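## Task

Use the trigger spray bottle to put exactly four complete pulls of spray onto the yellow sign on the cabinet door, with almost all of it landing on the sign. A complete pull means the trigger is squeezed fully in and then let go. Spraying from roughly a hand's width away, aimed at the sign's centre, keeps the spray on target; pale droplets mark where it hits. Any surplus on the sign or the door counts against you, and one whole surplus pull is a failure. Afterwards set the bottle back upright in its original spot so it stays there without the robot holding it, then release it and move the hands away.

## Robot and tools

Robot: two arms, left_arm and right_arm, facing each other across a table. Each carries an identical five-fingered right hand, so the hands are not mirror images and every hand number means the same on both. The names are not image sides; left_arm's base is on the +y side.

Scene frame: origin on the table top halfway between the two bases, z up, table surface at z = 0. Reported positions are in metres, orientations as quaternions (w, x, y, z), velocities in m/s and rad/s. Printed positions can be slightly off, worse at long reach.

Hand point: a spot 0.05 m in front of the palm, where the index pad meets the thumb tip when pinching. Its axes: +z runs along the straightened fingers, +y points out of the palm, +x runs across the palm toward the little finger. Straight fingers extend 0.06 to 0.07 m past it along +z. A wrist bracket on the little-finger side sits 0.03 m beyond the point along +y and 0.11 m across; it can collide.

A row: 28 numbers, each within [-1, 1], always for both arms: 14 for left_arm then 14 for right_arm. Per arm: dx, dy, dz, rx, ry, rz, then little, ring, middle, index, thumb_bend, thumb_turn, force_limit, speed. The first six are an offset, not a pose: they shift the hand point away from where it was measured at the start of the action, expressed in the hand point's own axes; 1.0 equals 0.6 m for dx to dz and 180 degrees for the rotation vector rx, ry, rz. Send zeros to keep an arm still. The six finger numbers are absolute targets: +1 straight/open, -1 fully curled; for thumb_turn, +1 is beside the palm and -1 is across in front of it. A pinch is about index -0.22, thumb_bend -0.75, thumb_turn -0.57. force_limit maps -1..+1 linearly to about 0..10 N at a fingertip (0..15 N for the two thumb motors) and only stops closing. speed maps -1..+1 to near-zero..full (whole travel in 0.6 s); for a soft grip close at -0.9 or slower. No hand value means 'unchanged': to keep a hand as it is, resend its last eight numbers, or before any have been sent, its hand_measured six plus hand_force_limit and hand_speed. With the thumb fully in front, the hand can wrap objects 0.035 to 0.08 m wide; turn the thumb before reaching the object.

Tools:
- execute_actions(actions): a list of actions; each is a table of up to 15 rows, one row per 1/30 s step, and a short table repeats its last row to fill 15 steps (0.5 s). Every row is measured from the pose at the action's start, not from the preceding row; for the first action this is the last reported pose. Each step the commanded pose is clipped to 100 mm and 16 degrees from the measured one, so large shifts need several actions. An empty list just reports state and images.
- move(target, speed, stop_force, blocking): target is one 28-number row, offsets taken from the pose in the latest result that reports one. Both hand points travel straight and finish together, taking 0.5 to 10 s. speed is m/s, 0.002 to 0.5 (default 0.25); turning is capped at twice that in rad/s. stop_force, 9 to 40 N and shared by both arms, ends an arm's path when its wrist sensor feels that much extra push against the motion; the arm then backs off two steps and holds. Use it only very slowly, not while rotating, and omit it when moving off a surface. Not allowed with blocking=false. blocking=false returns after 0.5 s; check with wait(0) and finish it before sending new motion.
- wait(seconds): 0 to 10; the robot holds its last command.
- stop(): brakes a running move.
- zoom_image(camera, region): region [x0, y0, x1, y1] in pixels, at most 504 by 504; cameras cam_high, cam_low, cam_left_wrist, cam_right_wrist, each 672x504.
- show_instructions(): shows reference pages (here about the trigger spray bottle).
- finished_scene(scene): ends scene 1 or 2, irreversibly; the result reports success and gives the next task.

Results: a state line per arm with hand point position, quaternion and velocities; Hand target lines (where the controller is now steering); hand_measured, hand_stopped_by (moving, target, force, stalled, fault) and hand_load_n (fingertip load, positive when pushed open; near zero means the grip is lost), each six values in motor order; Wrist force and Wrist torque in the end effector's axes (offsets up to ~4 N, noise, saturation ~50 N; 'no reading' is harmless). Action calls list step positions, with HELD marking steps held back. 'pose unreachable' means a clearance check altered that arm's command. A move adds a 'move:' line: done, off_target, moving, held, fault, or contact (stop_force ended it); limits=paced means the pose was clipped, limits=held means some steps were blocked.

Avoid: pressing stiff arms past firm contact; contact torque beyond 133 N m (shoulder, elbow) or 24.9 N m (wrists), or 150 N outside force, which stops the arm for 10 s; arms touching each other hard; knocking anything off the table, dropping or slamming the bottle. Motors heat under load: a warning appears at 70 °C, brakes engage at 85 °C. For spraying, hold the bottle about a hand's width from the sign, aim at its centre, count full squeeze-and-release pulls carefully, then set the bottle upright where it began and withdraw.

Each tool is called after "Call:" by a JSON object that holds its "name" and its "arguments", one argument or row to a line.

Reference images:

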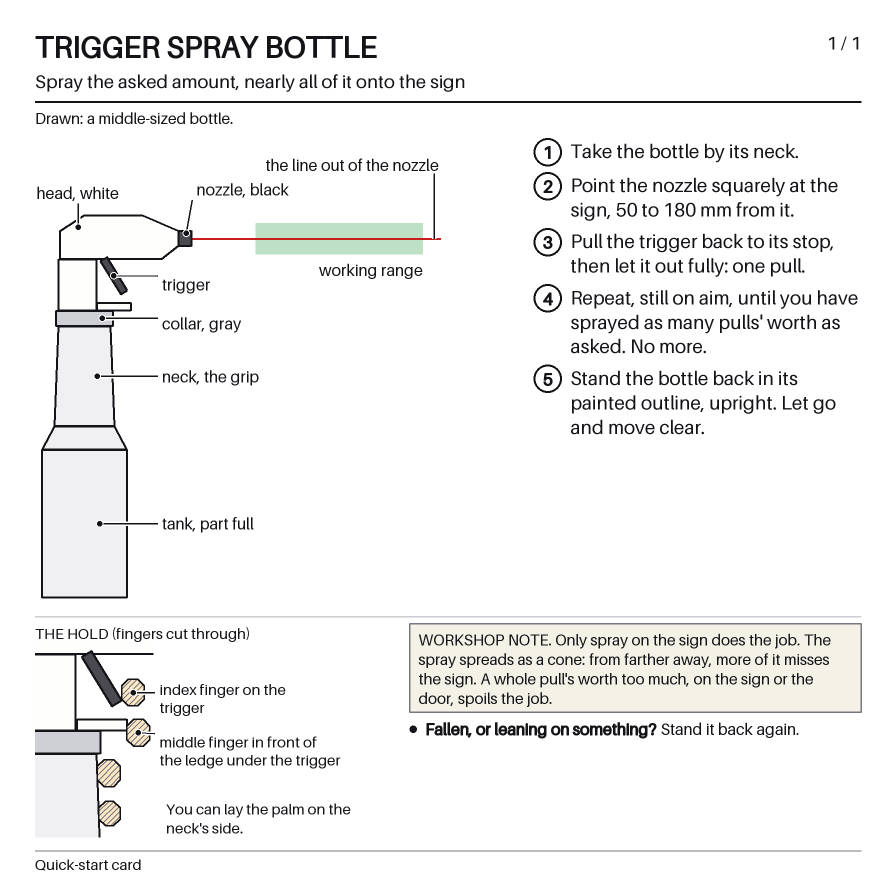

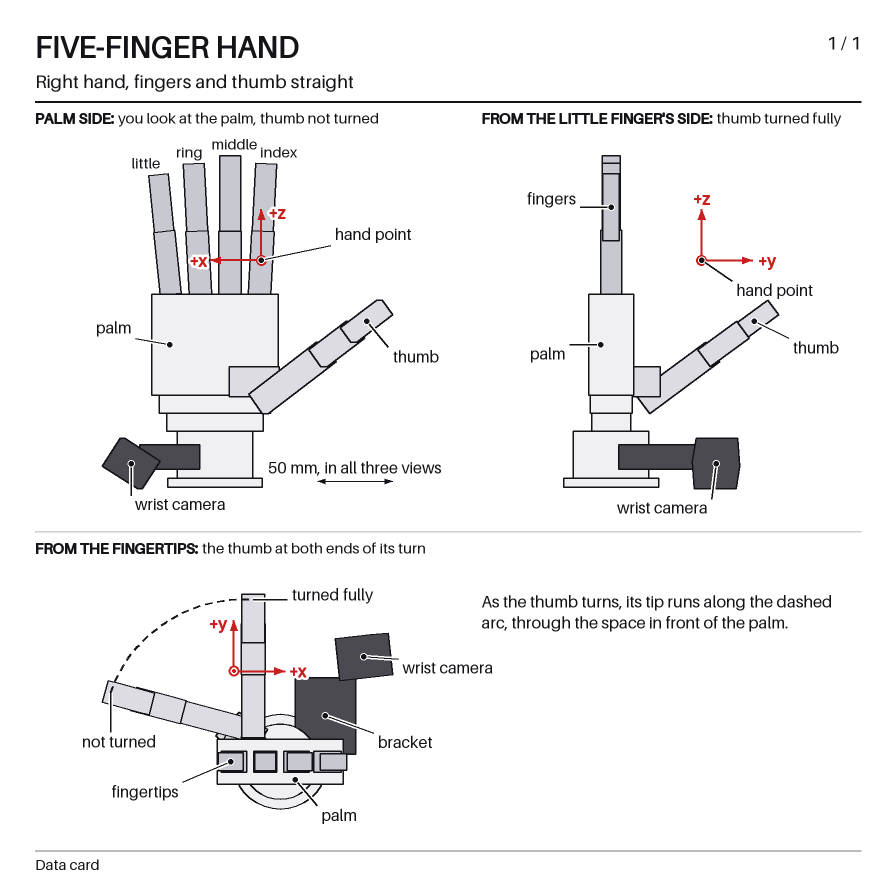

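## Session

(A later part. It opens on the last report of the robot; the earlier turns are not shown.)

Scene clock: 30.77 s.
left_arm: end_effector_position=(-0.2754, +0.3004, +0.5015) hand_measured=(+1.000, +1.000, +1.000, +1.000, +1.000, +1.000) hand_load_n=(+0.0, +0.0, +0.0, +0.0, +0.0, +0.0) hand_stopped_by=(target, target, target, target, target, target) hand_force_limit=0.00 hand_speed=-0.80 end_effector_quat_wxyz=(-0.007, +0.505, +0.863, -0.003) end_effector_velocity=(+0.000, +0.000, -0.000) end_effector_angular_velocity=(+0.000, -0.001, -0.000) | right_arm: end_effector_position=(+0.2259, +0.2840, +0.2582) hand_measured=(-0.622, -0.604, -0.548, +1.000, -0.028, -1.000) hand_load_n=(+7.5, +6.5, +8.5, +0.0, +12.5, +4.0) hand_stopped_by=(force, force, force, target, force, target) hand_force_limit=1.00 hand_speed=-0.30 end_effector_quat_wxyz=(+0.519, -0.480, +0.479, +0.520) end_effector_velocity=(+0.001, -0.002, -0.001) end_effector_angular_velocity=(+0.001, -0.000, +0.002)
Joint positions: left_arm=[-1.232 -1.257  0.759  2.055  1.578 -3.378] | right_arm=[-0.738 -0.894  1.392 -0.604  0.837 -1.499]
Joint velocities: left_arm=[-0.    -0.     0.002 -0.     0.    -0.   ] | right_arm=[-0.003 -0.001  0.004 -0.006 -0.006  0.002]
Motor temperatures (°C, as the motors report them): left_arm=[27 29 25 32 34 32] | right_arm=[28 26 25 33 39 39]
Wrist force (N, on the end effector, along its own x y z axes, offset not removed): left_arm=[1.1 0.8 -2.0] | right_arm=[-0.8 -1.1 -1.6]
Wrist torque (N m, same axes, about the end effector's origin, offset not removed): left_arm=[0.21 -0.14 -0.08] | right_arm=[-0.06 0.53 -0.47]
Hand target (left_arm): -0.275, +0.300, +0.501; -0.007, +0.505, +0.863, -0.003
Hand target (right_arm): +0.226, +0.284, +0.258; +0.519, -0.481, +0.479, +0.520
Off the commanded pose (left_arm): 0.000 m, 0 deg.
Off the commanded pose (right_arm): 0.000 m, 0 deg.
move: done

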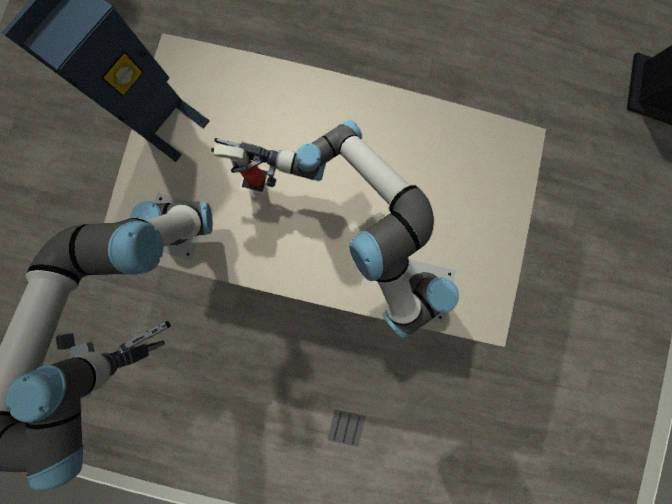

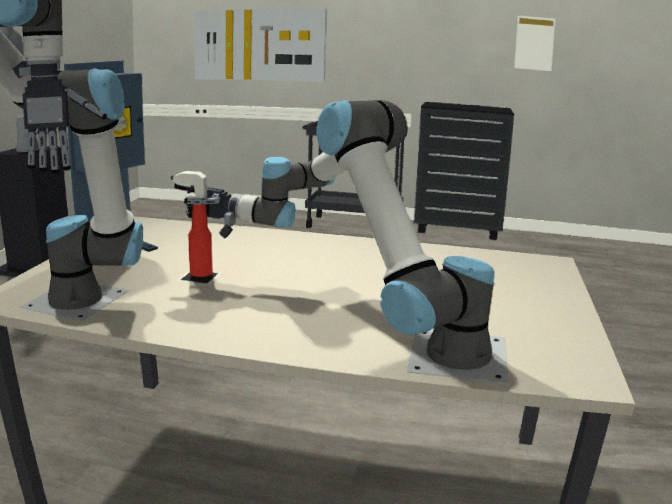

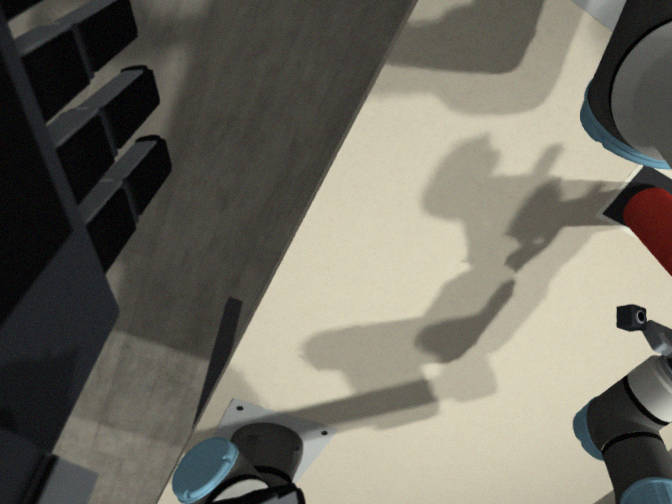

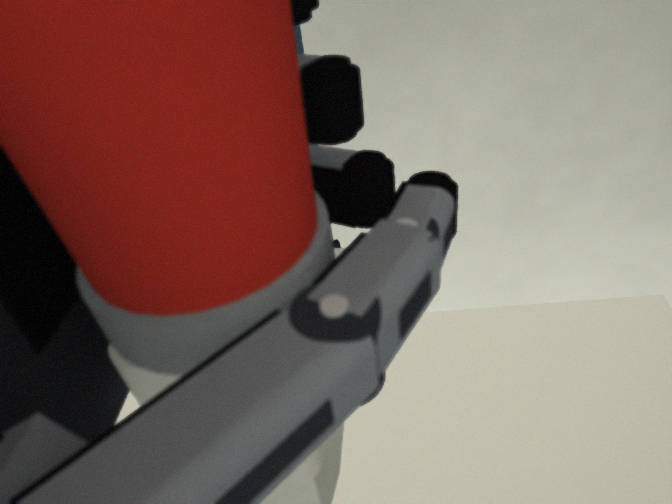

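Call:
{"name": "move", "arguments": {
  "target": [0,0,0,0,0,0,1,1,1,1,1,1,0,-0.8,0.023,0,0.006,0,0,0,-1,-1,-1,1,-1,-1,1,-0.3],
  "speed": 0.01,
  "stop_force": 9
}}

Call:
{"name": "move", "arguments": {
  "target": [0,0,0,0,0,0,1,1,1,1,1,1,0,-0.8,0,0,0,0,0,0,1,1,1,1,1,-1,1,-0.3]
}}

Call:
{"name": "move", "arguments": {
  "target": [0,0,0,0,0,0,1,1,1,1,1,1,0,-0.8,0,-0.12,-0.35,0,0,0,1,1,1,1,1,-1,1,-0.3],
  "speed": 0.15
}}

Scene clock: 32.50 s.
left_arm: end_effector_position=(-0.2754, +0.3004, +0.5015) hand_measured=(+1.000, +1.000, +1.000, +1.000, +1.000, +1.000) hand_load_n=(+0.0, +0.0, +0.0, +0.0, +0.0, +0.0) hand_stopped_by=(target, target, target, target, target, target) hand_force_limit=0.00 hand_speed=-0.80 end_effector_quat_wxyz=(-0.007, +0.505, +0.863, -0.003) end_effector_velocity=(+0.000, +0.000, -0.000) end_effector_angular_velocity=(+0.000, -0.002, -0.000) | right_arm: end_effector_position=(+0.2258, +0.2886, +0.2449) hand_measured=(-0.622, -0.604, -0.548, +1.000, -0.028, -1.000) hand_load_n=(+7.0, +6.5, +8.5, +0.0, +12.5, +4.0) hand_stopped_by=(force, force, force, target, force, target) hand_force_limit=1.00 hand_speed=-0.30 end_effector_quat_wxyz=(+0.519, -0.480, +0.479, +0.520) end_effector_velocity=(-0.000, +0.000, -0.001) end_effector_angular_velocity=(+0.000, +0.002, +0.001)
Joint positions: left_arm=[-1.232 -1.257  0.759  2.055  1.578 -3.378] | right_arm=[-0.733 -0.87   1.387 -0.624  0.842 -1.5  ]
Joint velocities: left_arm=[-0.    -0.     0.002 -0.    -0.    -0.   ] | right_arm=[ 0.     0.002 -0.    -0.002 -0.001  0.002]
Motor temperatures (°C, as the motors report them): left_arm=[27 29 25 32 34 32] | right_arm=[28 26 25 33 39 39]
Wrist force (N, on the end effector, along its own x y z axes, offset not removed): left_arm=[-1.7 1.2 0.6] | right_arm=[-7.5 0.7 3.1]
Wrist torque (N m, same axes, about the end effector's origin, offset not removed): left_arm=[0.07 0.07 -0.24] | right_arm=[0.04 0.36 -0.40]
Hand target (left_arm): -0.275, +0.300, +0.501; -0.007, +0.505, +0.863, -0.003
Hand target (right_arm): +0.226, +0.289, +0.245; +0.519, -0.480, +0.479, +0.520
Off the commanded pose (left_arm): 0.000 m, 0 deg.
Off the commanded pose (right_arm): 0.000 m, 0 deg.
move: done

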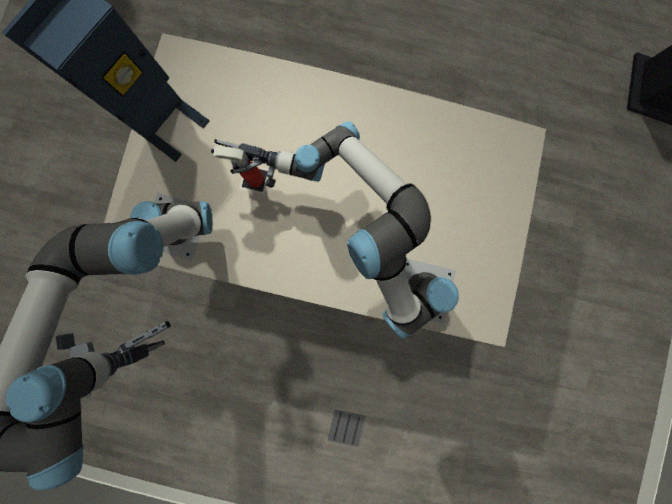

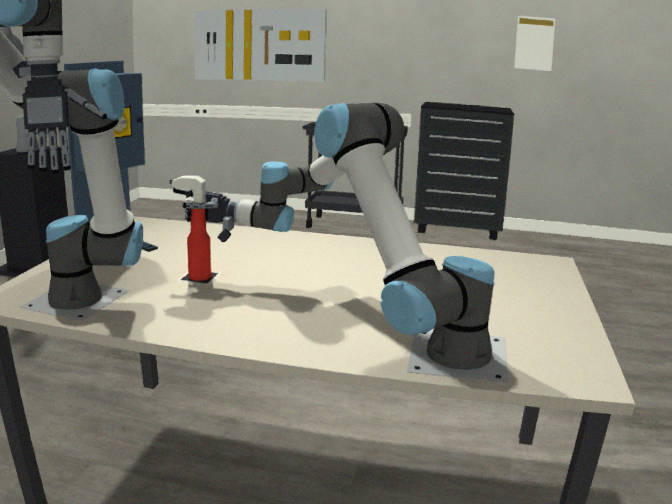

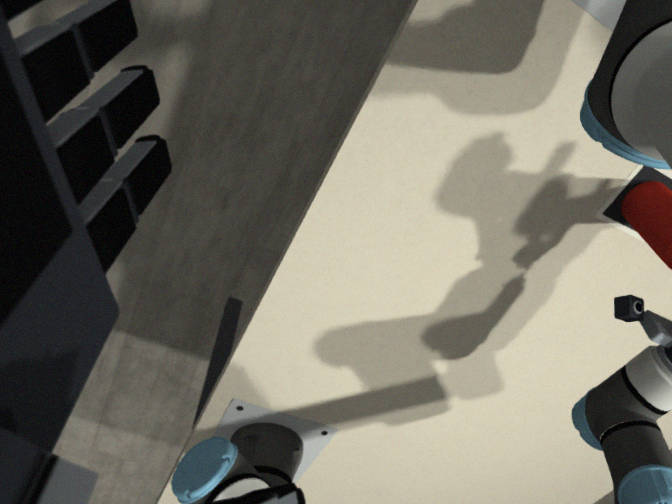

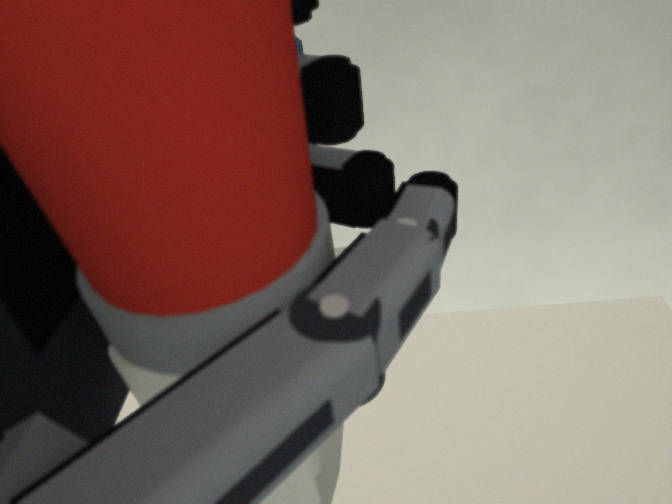

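Scene clock: 34.20 s.
left_arm: end_effector_position=(-0.2754, +0.3004, +0.5015) hand_measured=(+1.000, +1.000, +1.000, +1.000, +1.000, +1.000) hand_load_n=(+0.0, +0.0, +0.0, +0.0, +0.0, +0.0) hand_stopped_by=(target, target, target, target, target, target) hand_force_limit=0.00 hand_speed=-0.80 end_effector_quat_wxyz=(-0.007, +0.505, +0.863, -0.003) end_effector_velocity=(-0.000, -0.000, -0.000) end_effector_angular_velocity=(+0.000, -0.001, +0.000) | right_arm: end_effector_position=(+0.2258, +0.2887, +0.2449) hand_measured=(+1.000, +1.000, +1.000, +1.000, +1.000, -1.000) hand_load_n=(+0.0, +0.0, +0.0, +0.0, +0.0, +0.0) hand_stopped_by=(target, target, target, target, target, target) hand_force_limit=1.00 hand_speed=-0.30 end_effector_quat_wxyz=(+0.519, -0.480, +0.479, +0.520) end_effector_velocity=(+0.001, -0.000, -0.000) end_effector_angular_velocity=(-0.000, -0.000, -0.002)
Joint positions: left_arm=[-1.232 -1.257  0.759  2.055  1.578 -3.378] | right_arm=[-0.733 -0.87   1.387 -0.624  0.842 -1.5  ]
Joint velocities: left_arm=[ 0.     0.001  0.    -0.    -0.    -0.   ] | right_arm=[-0.001  0.     0.    -0.     0.001 -0.   ]
Motor temperatures (°C, as the motors report them): left_arm=[27 29 25 32 34 32] | right_arm=[28 26 25 33 39 39]
Wrist force (N, on the end effector, along its own x y z axes, offset not removed): left_arm=[-1.5 2.7 1.2] | right_arm=[1.4 -4.5 1.7]
Wrist torque (N m, same axes, about the end effector's origin, offset not removed): left_arm=[0.24 0.07 -0.15] | right_arm=[-0.91 -0.39 -0.03]
Hand target (left_arm): -0.275, +0.300, +0.501; -0.007, +0.505, +0.863, -0.003
Hand target (right_arm): +0.226, +0.289, +0.245; +0.519, -0.480, +0.479, +0.520
Off the commanded pose (left_arm): 0.000 m, 0 deg.
Off the commanded pose (right_arm): 0.000 m, 0 deg.
move: done

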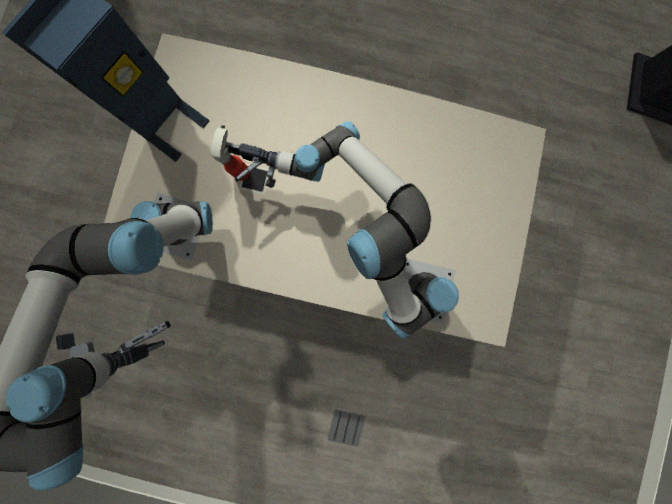

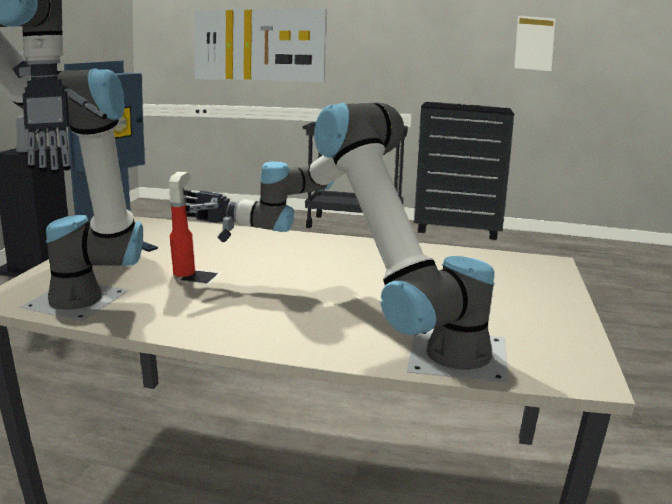

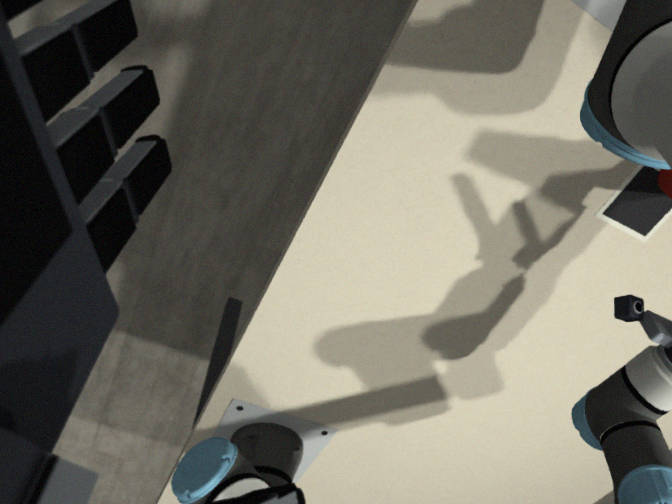

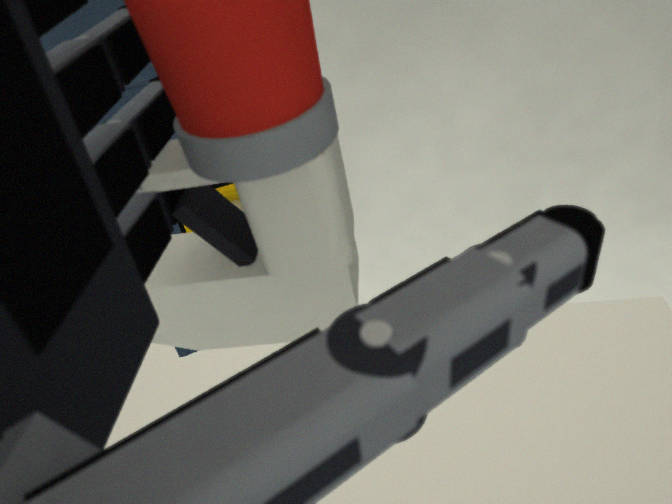

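Scene clock: 36.20 s.
left_arm: end_effector_position=(-0.2754, +0.3004, +0.5015) hand_measured=(+1.000, +1.000, +1.000, +1.000, +1.000, +1.000) hand_load_n=(+0.0, +0.0, +0.0, +0.0, +0.0, +0.0) hand_stopped_by=(target, target, target, target, target, target) hand_force_limit=0.00 hand_speed=-0.80 end_effector_quat_wxyz=(-0.007, +0.505, +0.863, -0.003) end_effector_velocity=(+0.000, +0.000, +0.000) end_effector_angular_velocity=(-0.000, +0.000, -0.001) | right_arm: end_effector_position=(+0.2982, +0.0794, +0.2283) hand_measured=(+1.000, +1.000, +1.000, +1.000, +1.000, -1.000) hand_load_n=(+0.0, +0.0, +0.0, +0.0, +0.0, +0.0) hand_stopped_by=(target, target, target, target, target, target) hand_force_limit=1.00 hand_speed=-0.30 end_effector_quat_wxyz=(+0.519, -0.481, +0.479, +0.520) end_effector_velocity=(-0.000, -0.001, -0.000) end_effector_angular_velocity=(+0.001, +0.001, +0.002)
Joint positions: left_arm=[-1.232 -1.257  0.759  2.055  1.578 -3.378] | right_arm=[-1.107 -1.092  1.828 -0.91   0.471 -1.417]
Joint velocities: left_arm=[-0.    -0.001  0.    -0.    -0.     0.001] | right_arm=[-0.002 -0.001  0.003 -0.004 -0.004  0.003]
Motor temperatures (°C, as the motors report them): left_arm=[27 29 25 32 34 32] | right_arm=[28 26 25 33 39 39]
Wrist force (N, on the end effector, along its own x y z axes, offset not removed): left_arm=[-0.6 1.4 0.7] | right_arm=[-1.0 3.6 -0.3]
Wrist torque (N m, same axes, about the end effector's origin, offset not removed): left_arm=[0.10 -0.05 -0.15] | right_arm=[0.48 0.08 -0.19]
Hand target (left_arm): -0.275, +0.300, +0.501; -0.007, +0.505, +0.863, -0.003
Hand target (right_arm): +0.298, +0.079, +0.228; +0.519, -0.481, +0.479, +0.520
Off the commanded pose (left_arm): 0.000 m, 0 deg.
Off the commanded pose (right_arm): 0.000 m, 0 deg.
move: done

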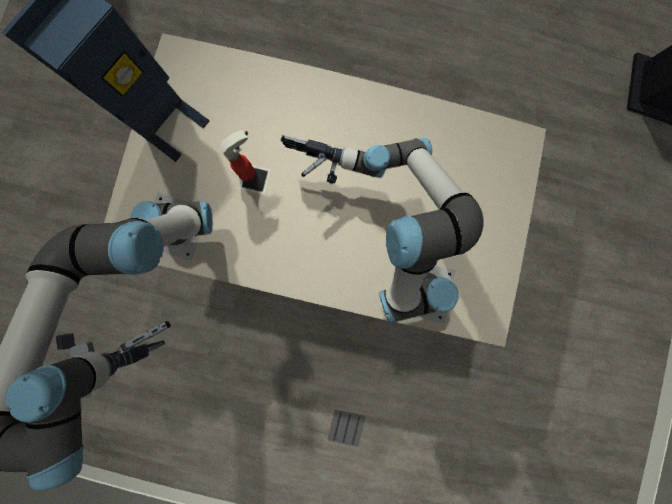

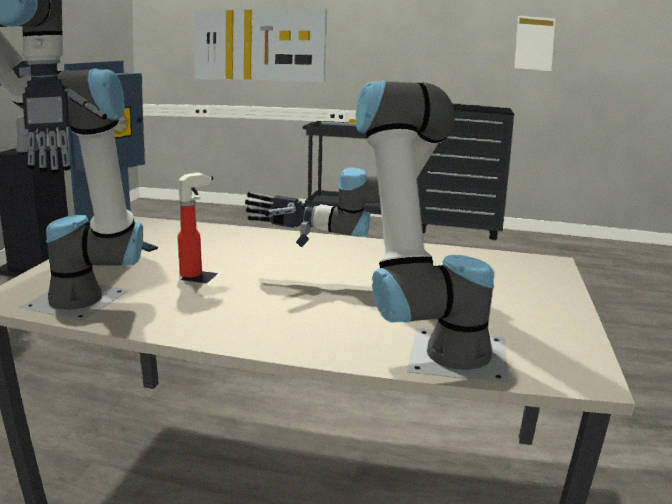

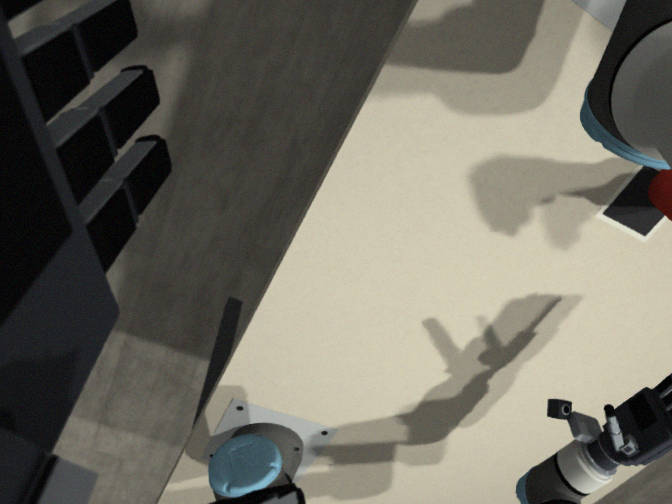

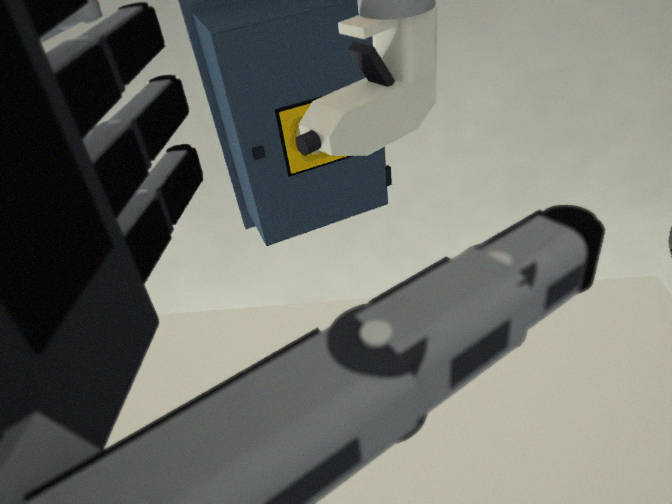

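Call:
{"name": "move", "arguments": {
  "target": [0,0,0,0,0,0,1,1,1,1,1,1,0,-0.8,0.08,0.062,0.16,0,0.025,0,1,1,1,1,1,-1,0.5,-0.5]
}}

Call:
{"name": "move", "arguments": {
  "target": [0,0,0,0,0,0,1,1,1,1,1,1,0,-0.8,0,0,0.23,0,0,0,1,1,1,1,1,-1,0.5,-0.5],
  "speed": 0.1
}}

Call:
{"name": "zoom_image", "arguments": {
  "camera": "cam_high",
  "region": [190,110,310,200]
}}

Scene clock: 37.47 s.
left_arm: end_effector_position=(-0.2754, +0.3004, +0.5015) hand_measured=(+1.000, +1.000, +1.000, +1.000, +1.000, +1.000) hand_load_n=(+0.0, +0.0, +0.0, +0.0, +0.0, +0.0) hand_stopped_by=(target, target, target, target, target, target) hand_force_limit=0.00 hand_speed=-0.80 end_effector_quat_wxyz=(-0.007, +0.505, +0.863, -0.003) end_effector_velocity=(+0.000, -0.000, +0.000) end_effector_angular_velocity=(-0.001, +0.002, +0.001) | right_arm: end_effector_position=(+0.2607, +0.1787, +0.1881) hand_measured=(+1.000, +1.000, +1.000, +1.000, +1.000, -1.000) hand_load_n=(+0.0, +0.0, +0.0, +0.0, +0.0, +0.0) hand_stopped_by=(target, target, target, target, target, target) hand_force_limit=0.50 hand_speed=-0.50 end_effector_quat_wxyz=(+0.500, -0.501, +0.499, +0.501) end_effector_velocity=(-0.001, +0.002, -0.001) end_effector_angular_velocity=(-0.002, +0.000, +0.001)
Joint positions: left_arm=[-1.232 -1.257  0.759  2.055  1.578 -3.378] | right_arm=[-0.915 -0.948  1.643 -0.695  0.657 -1.571]
Joint velocities: left_arm=[ 0.    -0.    -0.001 -0.     0.    -0.   ] | right_arm=[ 0.003  0.003 -0.004  0.004  0.002 -0.002]
Motor temperatures (°C, as the motors report them): left_arm=[27 29 25 32 34 32] | right_arm=[28 26 25 33 39 39]
Wrist force (N, on the end effector, along its own x y z axes, offset not removed): left_arm=[-0.3 2.5 1.0] | right_arm=[0.6 -2.9 1.2]
Wrist torque (N m, same axes, about the end effector's origin, offset not removed): left_arm=[0.23 -0.05 -0.15] | right_arm=[-0.59 -0.15 -0.26]
Hand target (left_arm): -0.275, +0.300, +0.501; -0.007, +0.505, +0.863, -0.003
Hand target (right_arm): +0.261, +0.179, +0.188; +0.500, -0.501, +0.499, +0.501
Off the commanded pose (left_arm): 0.000 m, 0 deg.
Off the commanded pose (right_arm): 0.000 m, 0 deg.
move: done

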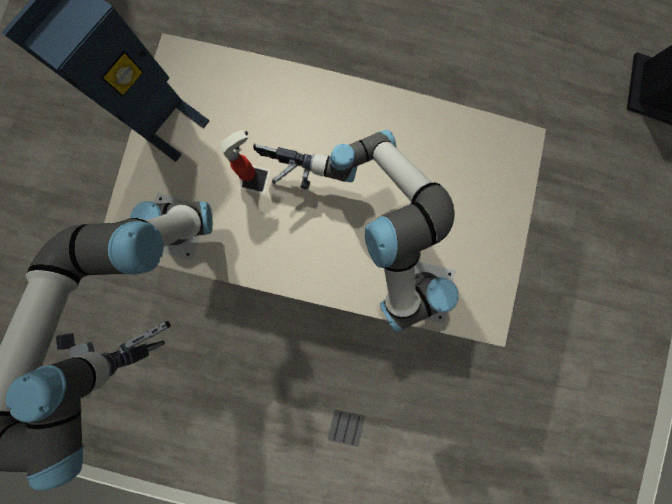

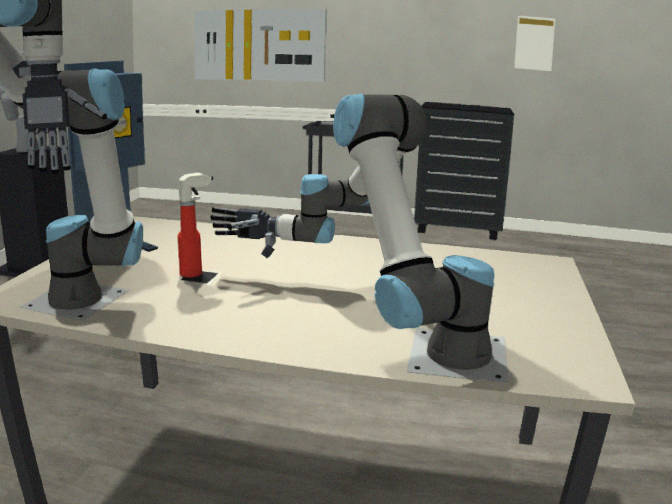

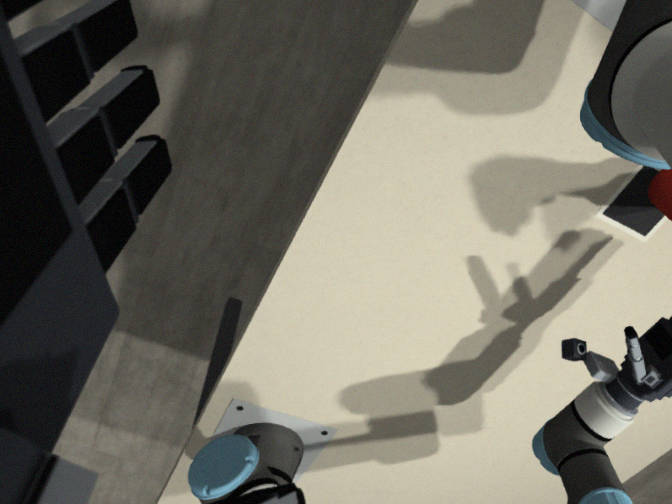

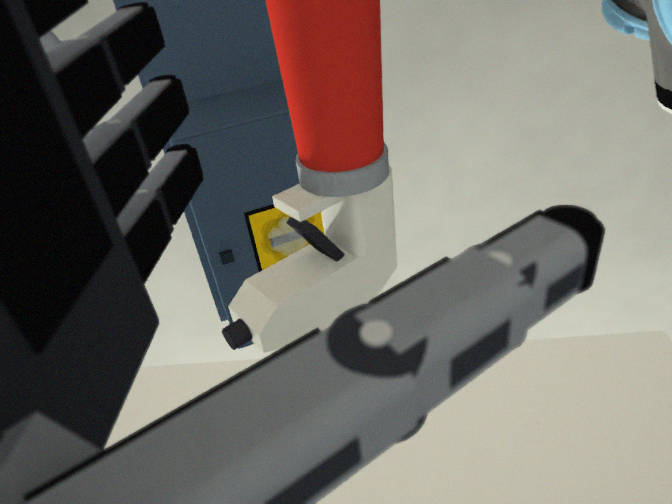

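Scene clock: 39.30 s.
left_arm: end_effector_position=(-0.2754, +0.3004, +0.5015) hand_measured=(+1.000, +1.000, +1.000, +1.000, +1.000, +1.000) hand_load_n=(+0.0, +0.0, +0.0, +0.0, +0.0, +0.0) hand_stopped_by=(target, target, target, target, target, target) hand_force_limit=0.00 hand_speed=-0.80 end_effector_quat_wxyz=(-0.007, +0.505, +0.863, -0.003) end_effector_velocity=(+0.000, -0.000, +0.000) end_effector_angular_velocity=(-0.000, +0.000, -0.000) | right_arm: end_effector_position=(+0.2604, +0.3166, +0.1880) hand_measured=(+1.000, +1.000, +1.000, +1.000, +1.000, -1.000) hand_load_n=(+0.0, +0.0, +0.0, +0.0, +0.0, +0.0) hand_stopped_by=(target, target, target, target, target, target) hand_force_limit=0.50 hand_speed=-0.50 end_effector_quat_wxyz=(+0.500, -0.500, +0.499, +0.501) end_effector_velocity=(+0.001, +0.002, -0.000) end_effector_angular_velocity=(-0.001, +0.001, -0.001)
Joint positions: left_arm=[-1.232 -1.257  0.759  2.055  1.578 -3.378] | right_arm=[-0.747 -0.719  1.213 -0.495  0.825 -1.57 ]
Joint velocities: left_arm=[ 0.001 -0.001  0.     0.    -0.     0.001] | right_arm=[ 0.001  0.004 -0.007  0.004  0.001  0.   ]
Motor temperatures (°C, as the motors report them): left_arm=[27 29 25 32 34 32] | right_arm=[28 26 25 33 39 39]
Wrist force (N, on the end effector, along its own x y z axes, offset not removed): left_arm=[-1.0 0.2 0.6] | right_arm=[1.8 -0.9 0.3]
Wrist torque (N m, same axes, about the end effector's origin, offset not removed): left_arm=[-0.05 0.03 -0.26] | right_arm=[-0.53 -0.38 0.11]
Hand target (left_arm): -0.275, +0.300, +0.501; -0.007, +0.505, +0.863, -0.003
Hand target (right_arm): +0.260, +0.317, +0.188; +0.500, -0.500, +0.499, +0.501
Off the commanded pose (left_arm): 0.000 m, 0 deg.
Off the commanded pose (right_arm): 0.000 m, 0 deg.
move: done

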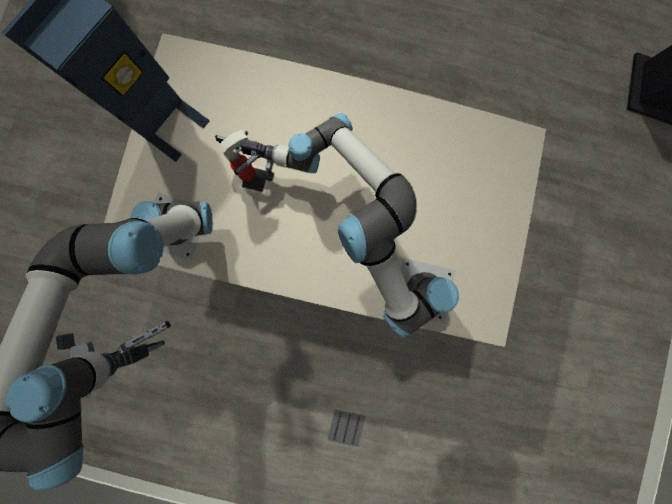

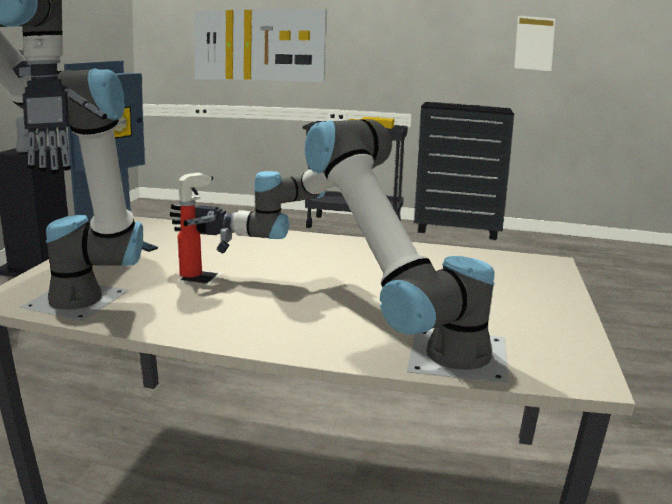

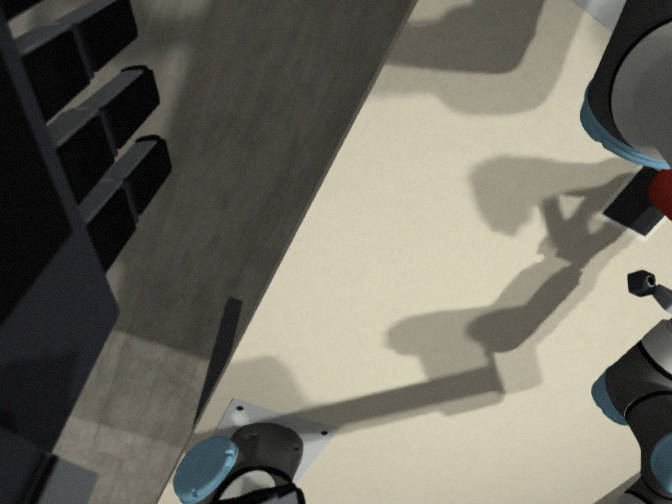

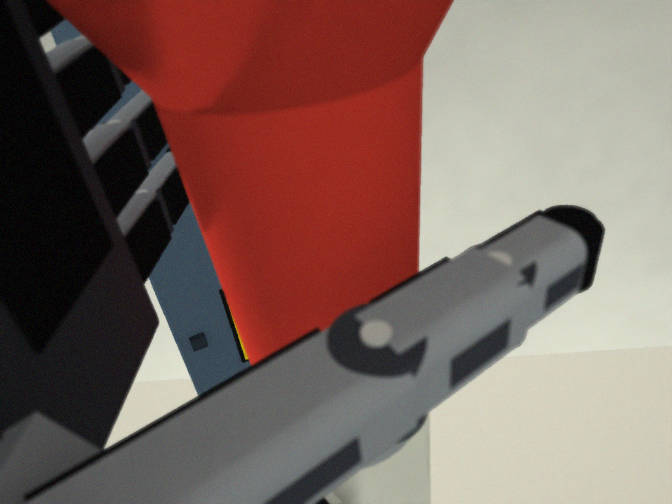

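Region (190, 110, 310, 200) of cam_high's 672x504 image, scaled by 4.200, with more detail than that image has; it fills the top 378 rows of this view, and the rest is white.

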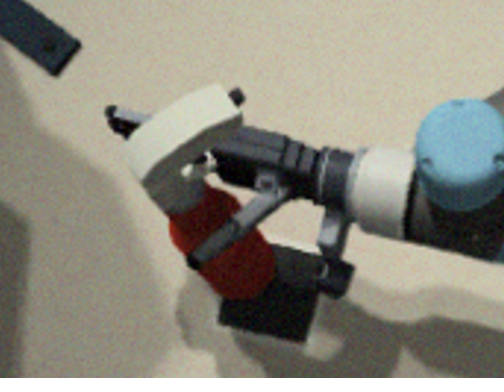

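Call:
{"name": "move", "arguments": {
  "target": [0,0,0,0,0,0,1,1,1,1,1,1,0,-0.8,-0.01,0.018,0.012,0,0,0,-1,-1,-1,-1,-0.2,-1,0.5,-0.5],
  "speed": 0.03
}}

Call:
{"name": "move", "arguments": {
  "target": [0,0,0,0,0,0,1,1,1,1,1,1,0,-0.8,-0.006,0.028,-0.06,0,0,0,-1,-1,-1,-1,-0.2,-1,0.5,-0.5],
  "speed": 0.04
}}

Call:
{"name": "zoom_image", "arguments": {
  "camera": "cam_high",
  "region": [190,110,310,200]
}}

Call:
{"name": "zoom_image", "arguments": {
  "camera": "cam_low",
  "region": [120,160,300,295]
}}

Scene clock: 41.37 s.
left_arm: end_effector_position=(-0.2754, +0.3004, +0.5015) hand_measured=(+1.000, +1.000, +1.000, +1.000, +1.000, +1.000) hand_load_n=(+0.0, +0.0, +0.0, +0.0, +0.0, +0.0) hand_stopped_by=(target, target, target, target, target, target) hand_force_limit=0.00 hand_speed=-0.80 end_effector_quat_wxyz=(-0.007, +0.505, +0.863, -0.003) end_effector_velocity=(+0.000, +0.000, +0.000) end_effector_angular_velocity=(-0.000, -0.000, -0.000) | right_arm: end_effector_position=(+0.2496, +0.3238, +0.1942) hand_measured=(-0.134, -0.300, -0.328, -0.346, +0.184, -1.000) hand_load_n=(+2.5, +1.5, +6.5, +10.5, +14.5, +5.0) hand_stopped_by=(force, force, force, force, force, target) hand_force_limit=0.50 hand_speed=-0.50 end_effector_quat_wxyz=(+0.500, -0.500, +0.499, +0.501) end_effector_velocity=(-0.001, +0.000, -0.000) end_effector_angular_velocity=(-0.000, -0.002, -0.000)
Joint positions: left_arm=[-1.232 -1.257  0.759  2.055  1.578 -3.378] | right_arm=[-0.728 -0.725  1.207 -0.483  0.844 -1.57 ]
Joint velocities: left_arm=[-0.    -0.001  0.001  0.    -0.    -0.   ] | right_arm=[ 0.001 -0.     0.001  0.     0.002 -0.002]
Motor temperatures (°C, as the motors report them): left_arm=[27 29 25 32 34 32] | right_arm=[28 26 25 33 39 39]
Wrist force (N, on the end effector, along its own x y z axes, offset not removed): left_arm=[-0.8 1.1 0.1] | right_arm=[-11.9 -5.3 -0.2]
Wrist torque (N m, same axes, about the end effector's origin, offset not removed): left_arm=[0.05 -0.02 -0.20] | right_arm=[-0.57 0.32 -1.25]
Hand target (left_arm): -0.275, +0.300, +0.501; -0.007, +0.505, +0.863, -0.003
Hand target (right_arm): +0.250, +0.324, +0.194; +0.500, -0.500, +0.499, +0.501
Off the commanded pose (left_arm): 0.000 m, 0 deg.
Off the commanded pose (right_arm): 0.000 m, 0 deg.
move: done

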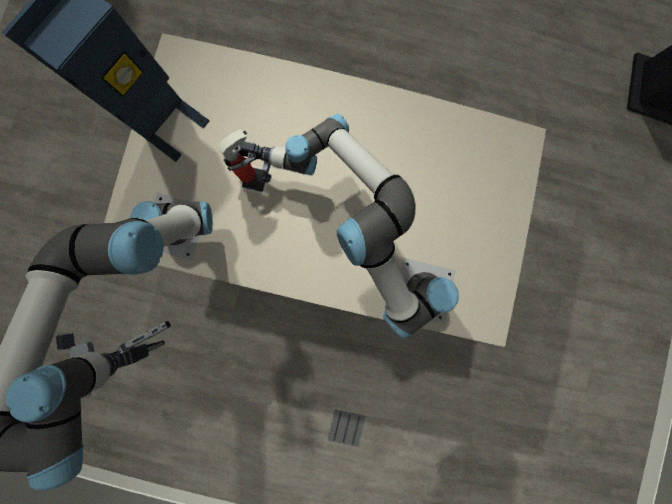

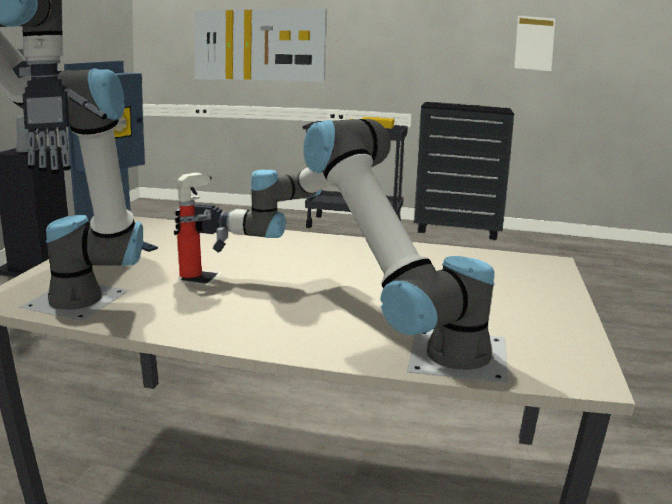

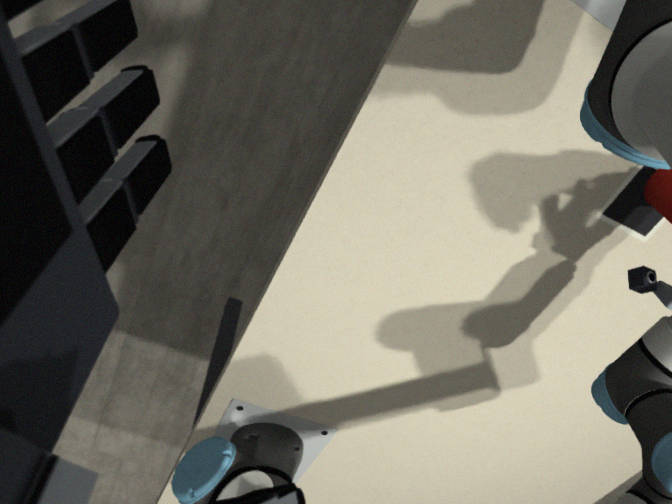

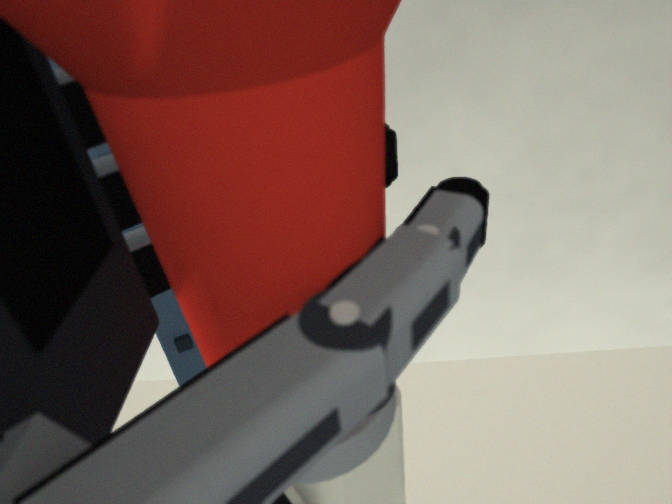

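Scene clock: 42.70 s.
left_arm: end_effector_position=(-0.2754, +0.3004, +0.5015) hand_measured=(+1.000, +1.000, +1.000, +1.000, +1.000, +1.000) hand_load_n=(+0.0, +0.0, +0.0, +0.0, +0.0, +0.0) hand_stopped_by=(target, target, target, target, target, target) hand_force_limit=0.00 hand_speed=-0.80 end_effector_quat_wxyz=(-0.007, +0.505, +0.863, -0.003) end_effector_velocity=(-0.000, -0.000, -0.000) end_effector_angular_velocity=(-0.000, +0.001, +0.000) | right_arm: end_effector_position=(+0.2330, +0.2880, +0.1978) hand_measured=(-0.134, -0.302, -0.328, -0.346, +0.176, -1.000) hand_load_n=(+0.5, +0.5, +0.0, +0.0, +0.5, -0.5) hand_stopped_by=(force, force, force, force, force, target) hand_force_limit=0.50 hand_speed=-0.50 end_effector_quat_wxyz=(+0.500, -0.500, +0.499, +0.501) end_effector_velocity=(-0.001, -0.002, +0.000) end_effector_angular_velocity=(+0.000, +0.000, +0.001)
Joint positions: left_arm=[-1.232 -1.257  0.759  2.055  1.578 -3.378] | right_arm=[-0.746 -0.815  1.366 -0.553  0.826 -1.57 ]
Joint velocities: left_arm=[ 0.     0.    -0.001 -0.001 -0.    -0.   ] | right_arm=[-0.001 -0.004  0.007 -0.004 -0.002  0.001]
Motor temperatures (°C, as the motors report them): left_arm=[27 29 25 32 34 32] | right_arm=[28 26 25 33 39 39]
Wrist force (N, on the end effector, along its own x y z axes, offset not removed): left_arm=[0.1 1.8 0.2] | right_arm=[-0.4 -0.3 2.7]
Wrist torque (N m, same axes, about the end effector's origin, offset not removed): left_arm=[0.12 -0.19 -0.13] | right_arm=[-0.27 -0.12 -0.24]
Hand target (left_arm): -0.275, +0.300, +0.501; -0.007, +0.505, +0.863, -0.003
Hand target (right_arm): +0.233, +0.288, +0.198; +0.500, -0.500, +0.499, +0.501
Off the commanded pose (left_arm): 0.000 m, 0 deg.
Off the commanded pose (right_arm): 0.000 m, 0 deg.
move: done

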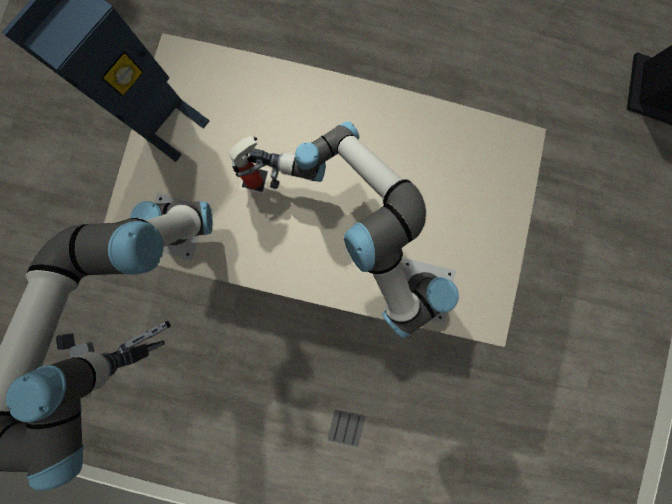

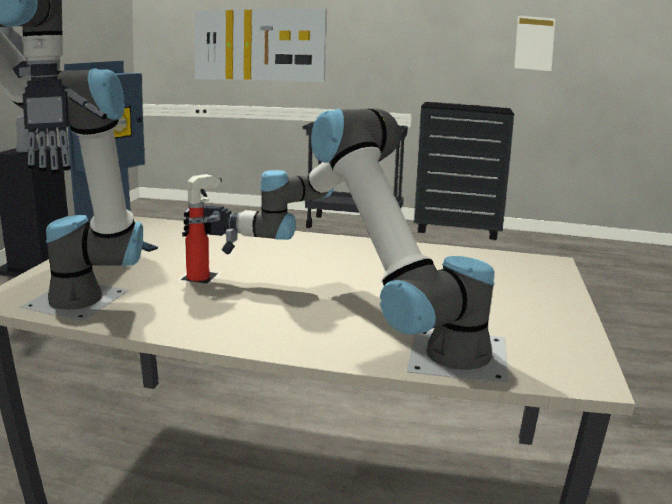

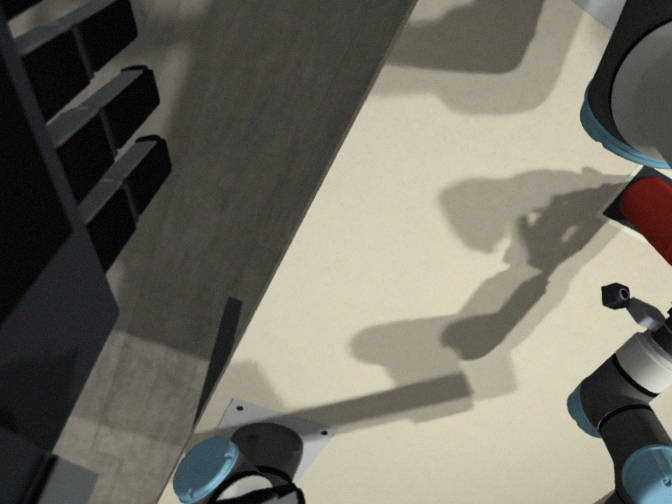

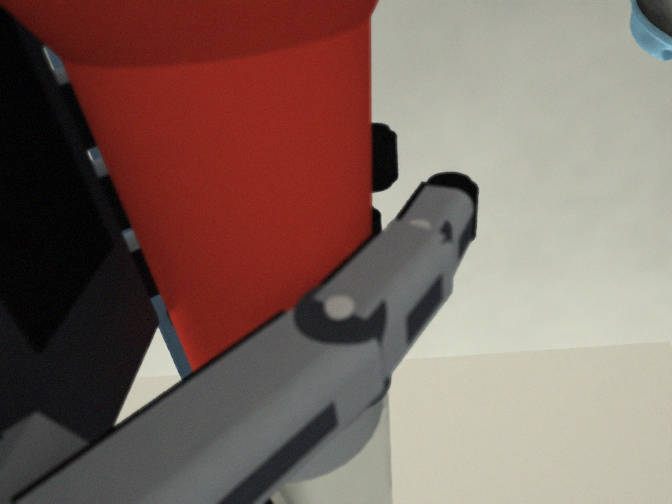

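Region (190, 110, 310, 200) of cam_high's 672x504 image, scaled by 4.200, with more detail than that image has; it fills the top 378 rows of this view, and the rest is white.

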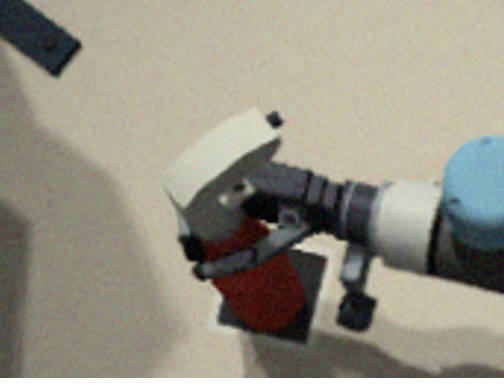

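Region (120, 160, 300, 295) of cam_low's 672x504 image, scaled by 2.800, with more detail than that image has; it fills the top 378 rows of this view, and the rest is white.

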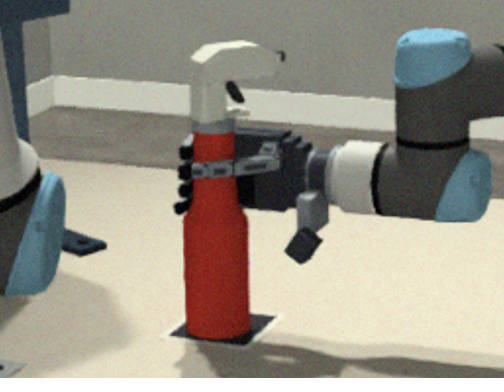

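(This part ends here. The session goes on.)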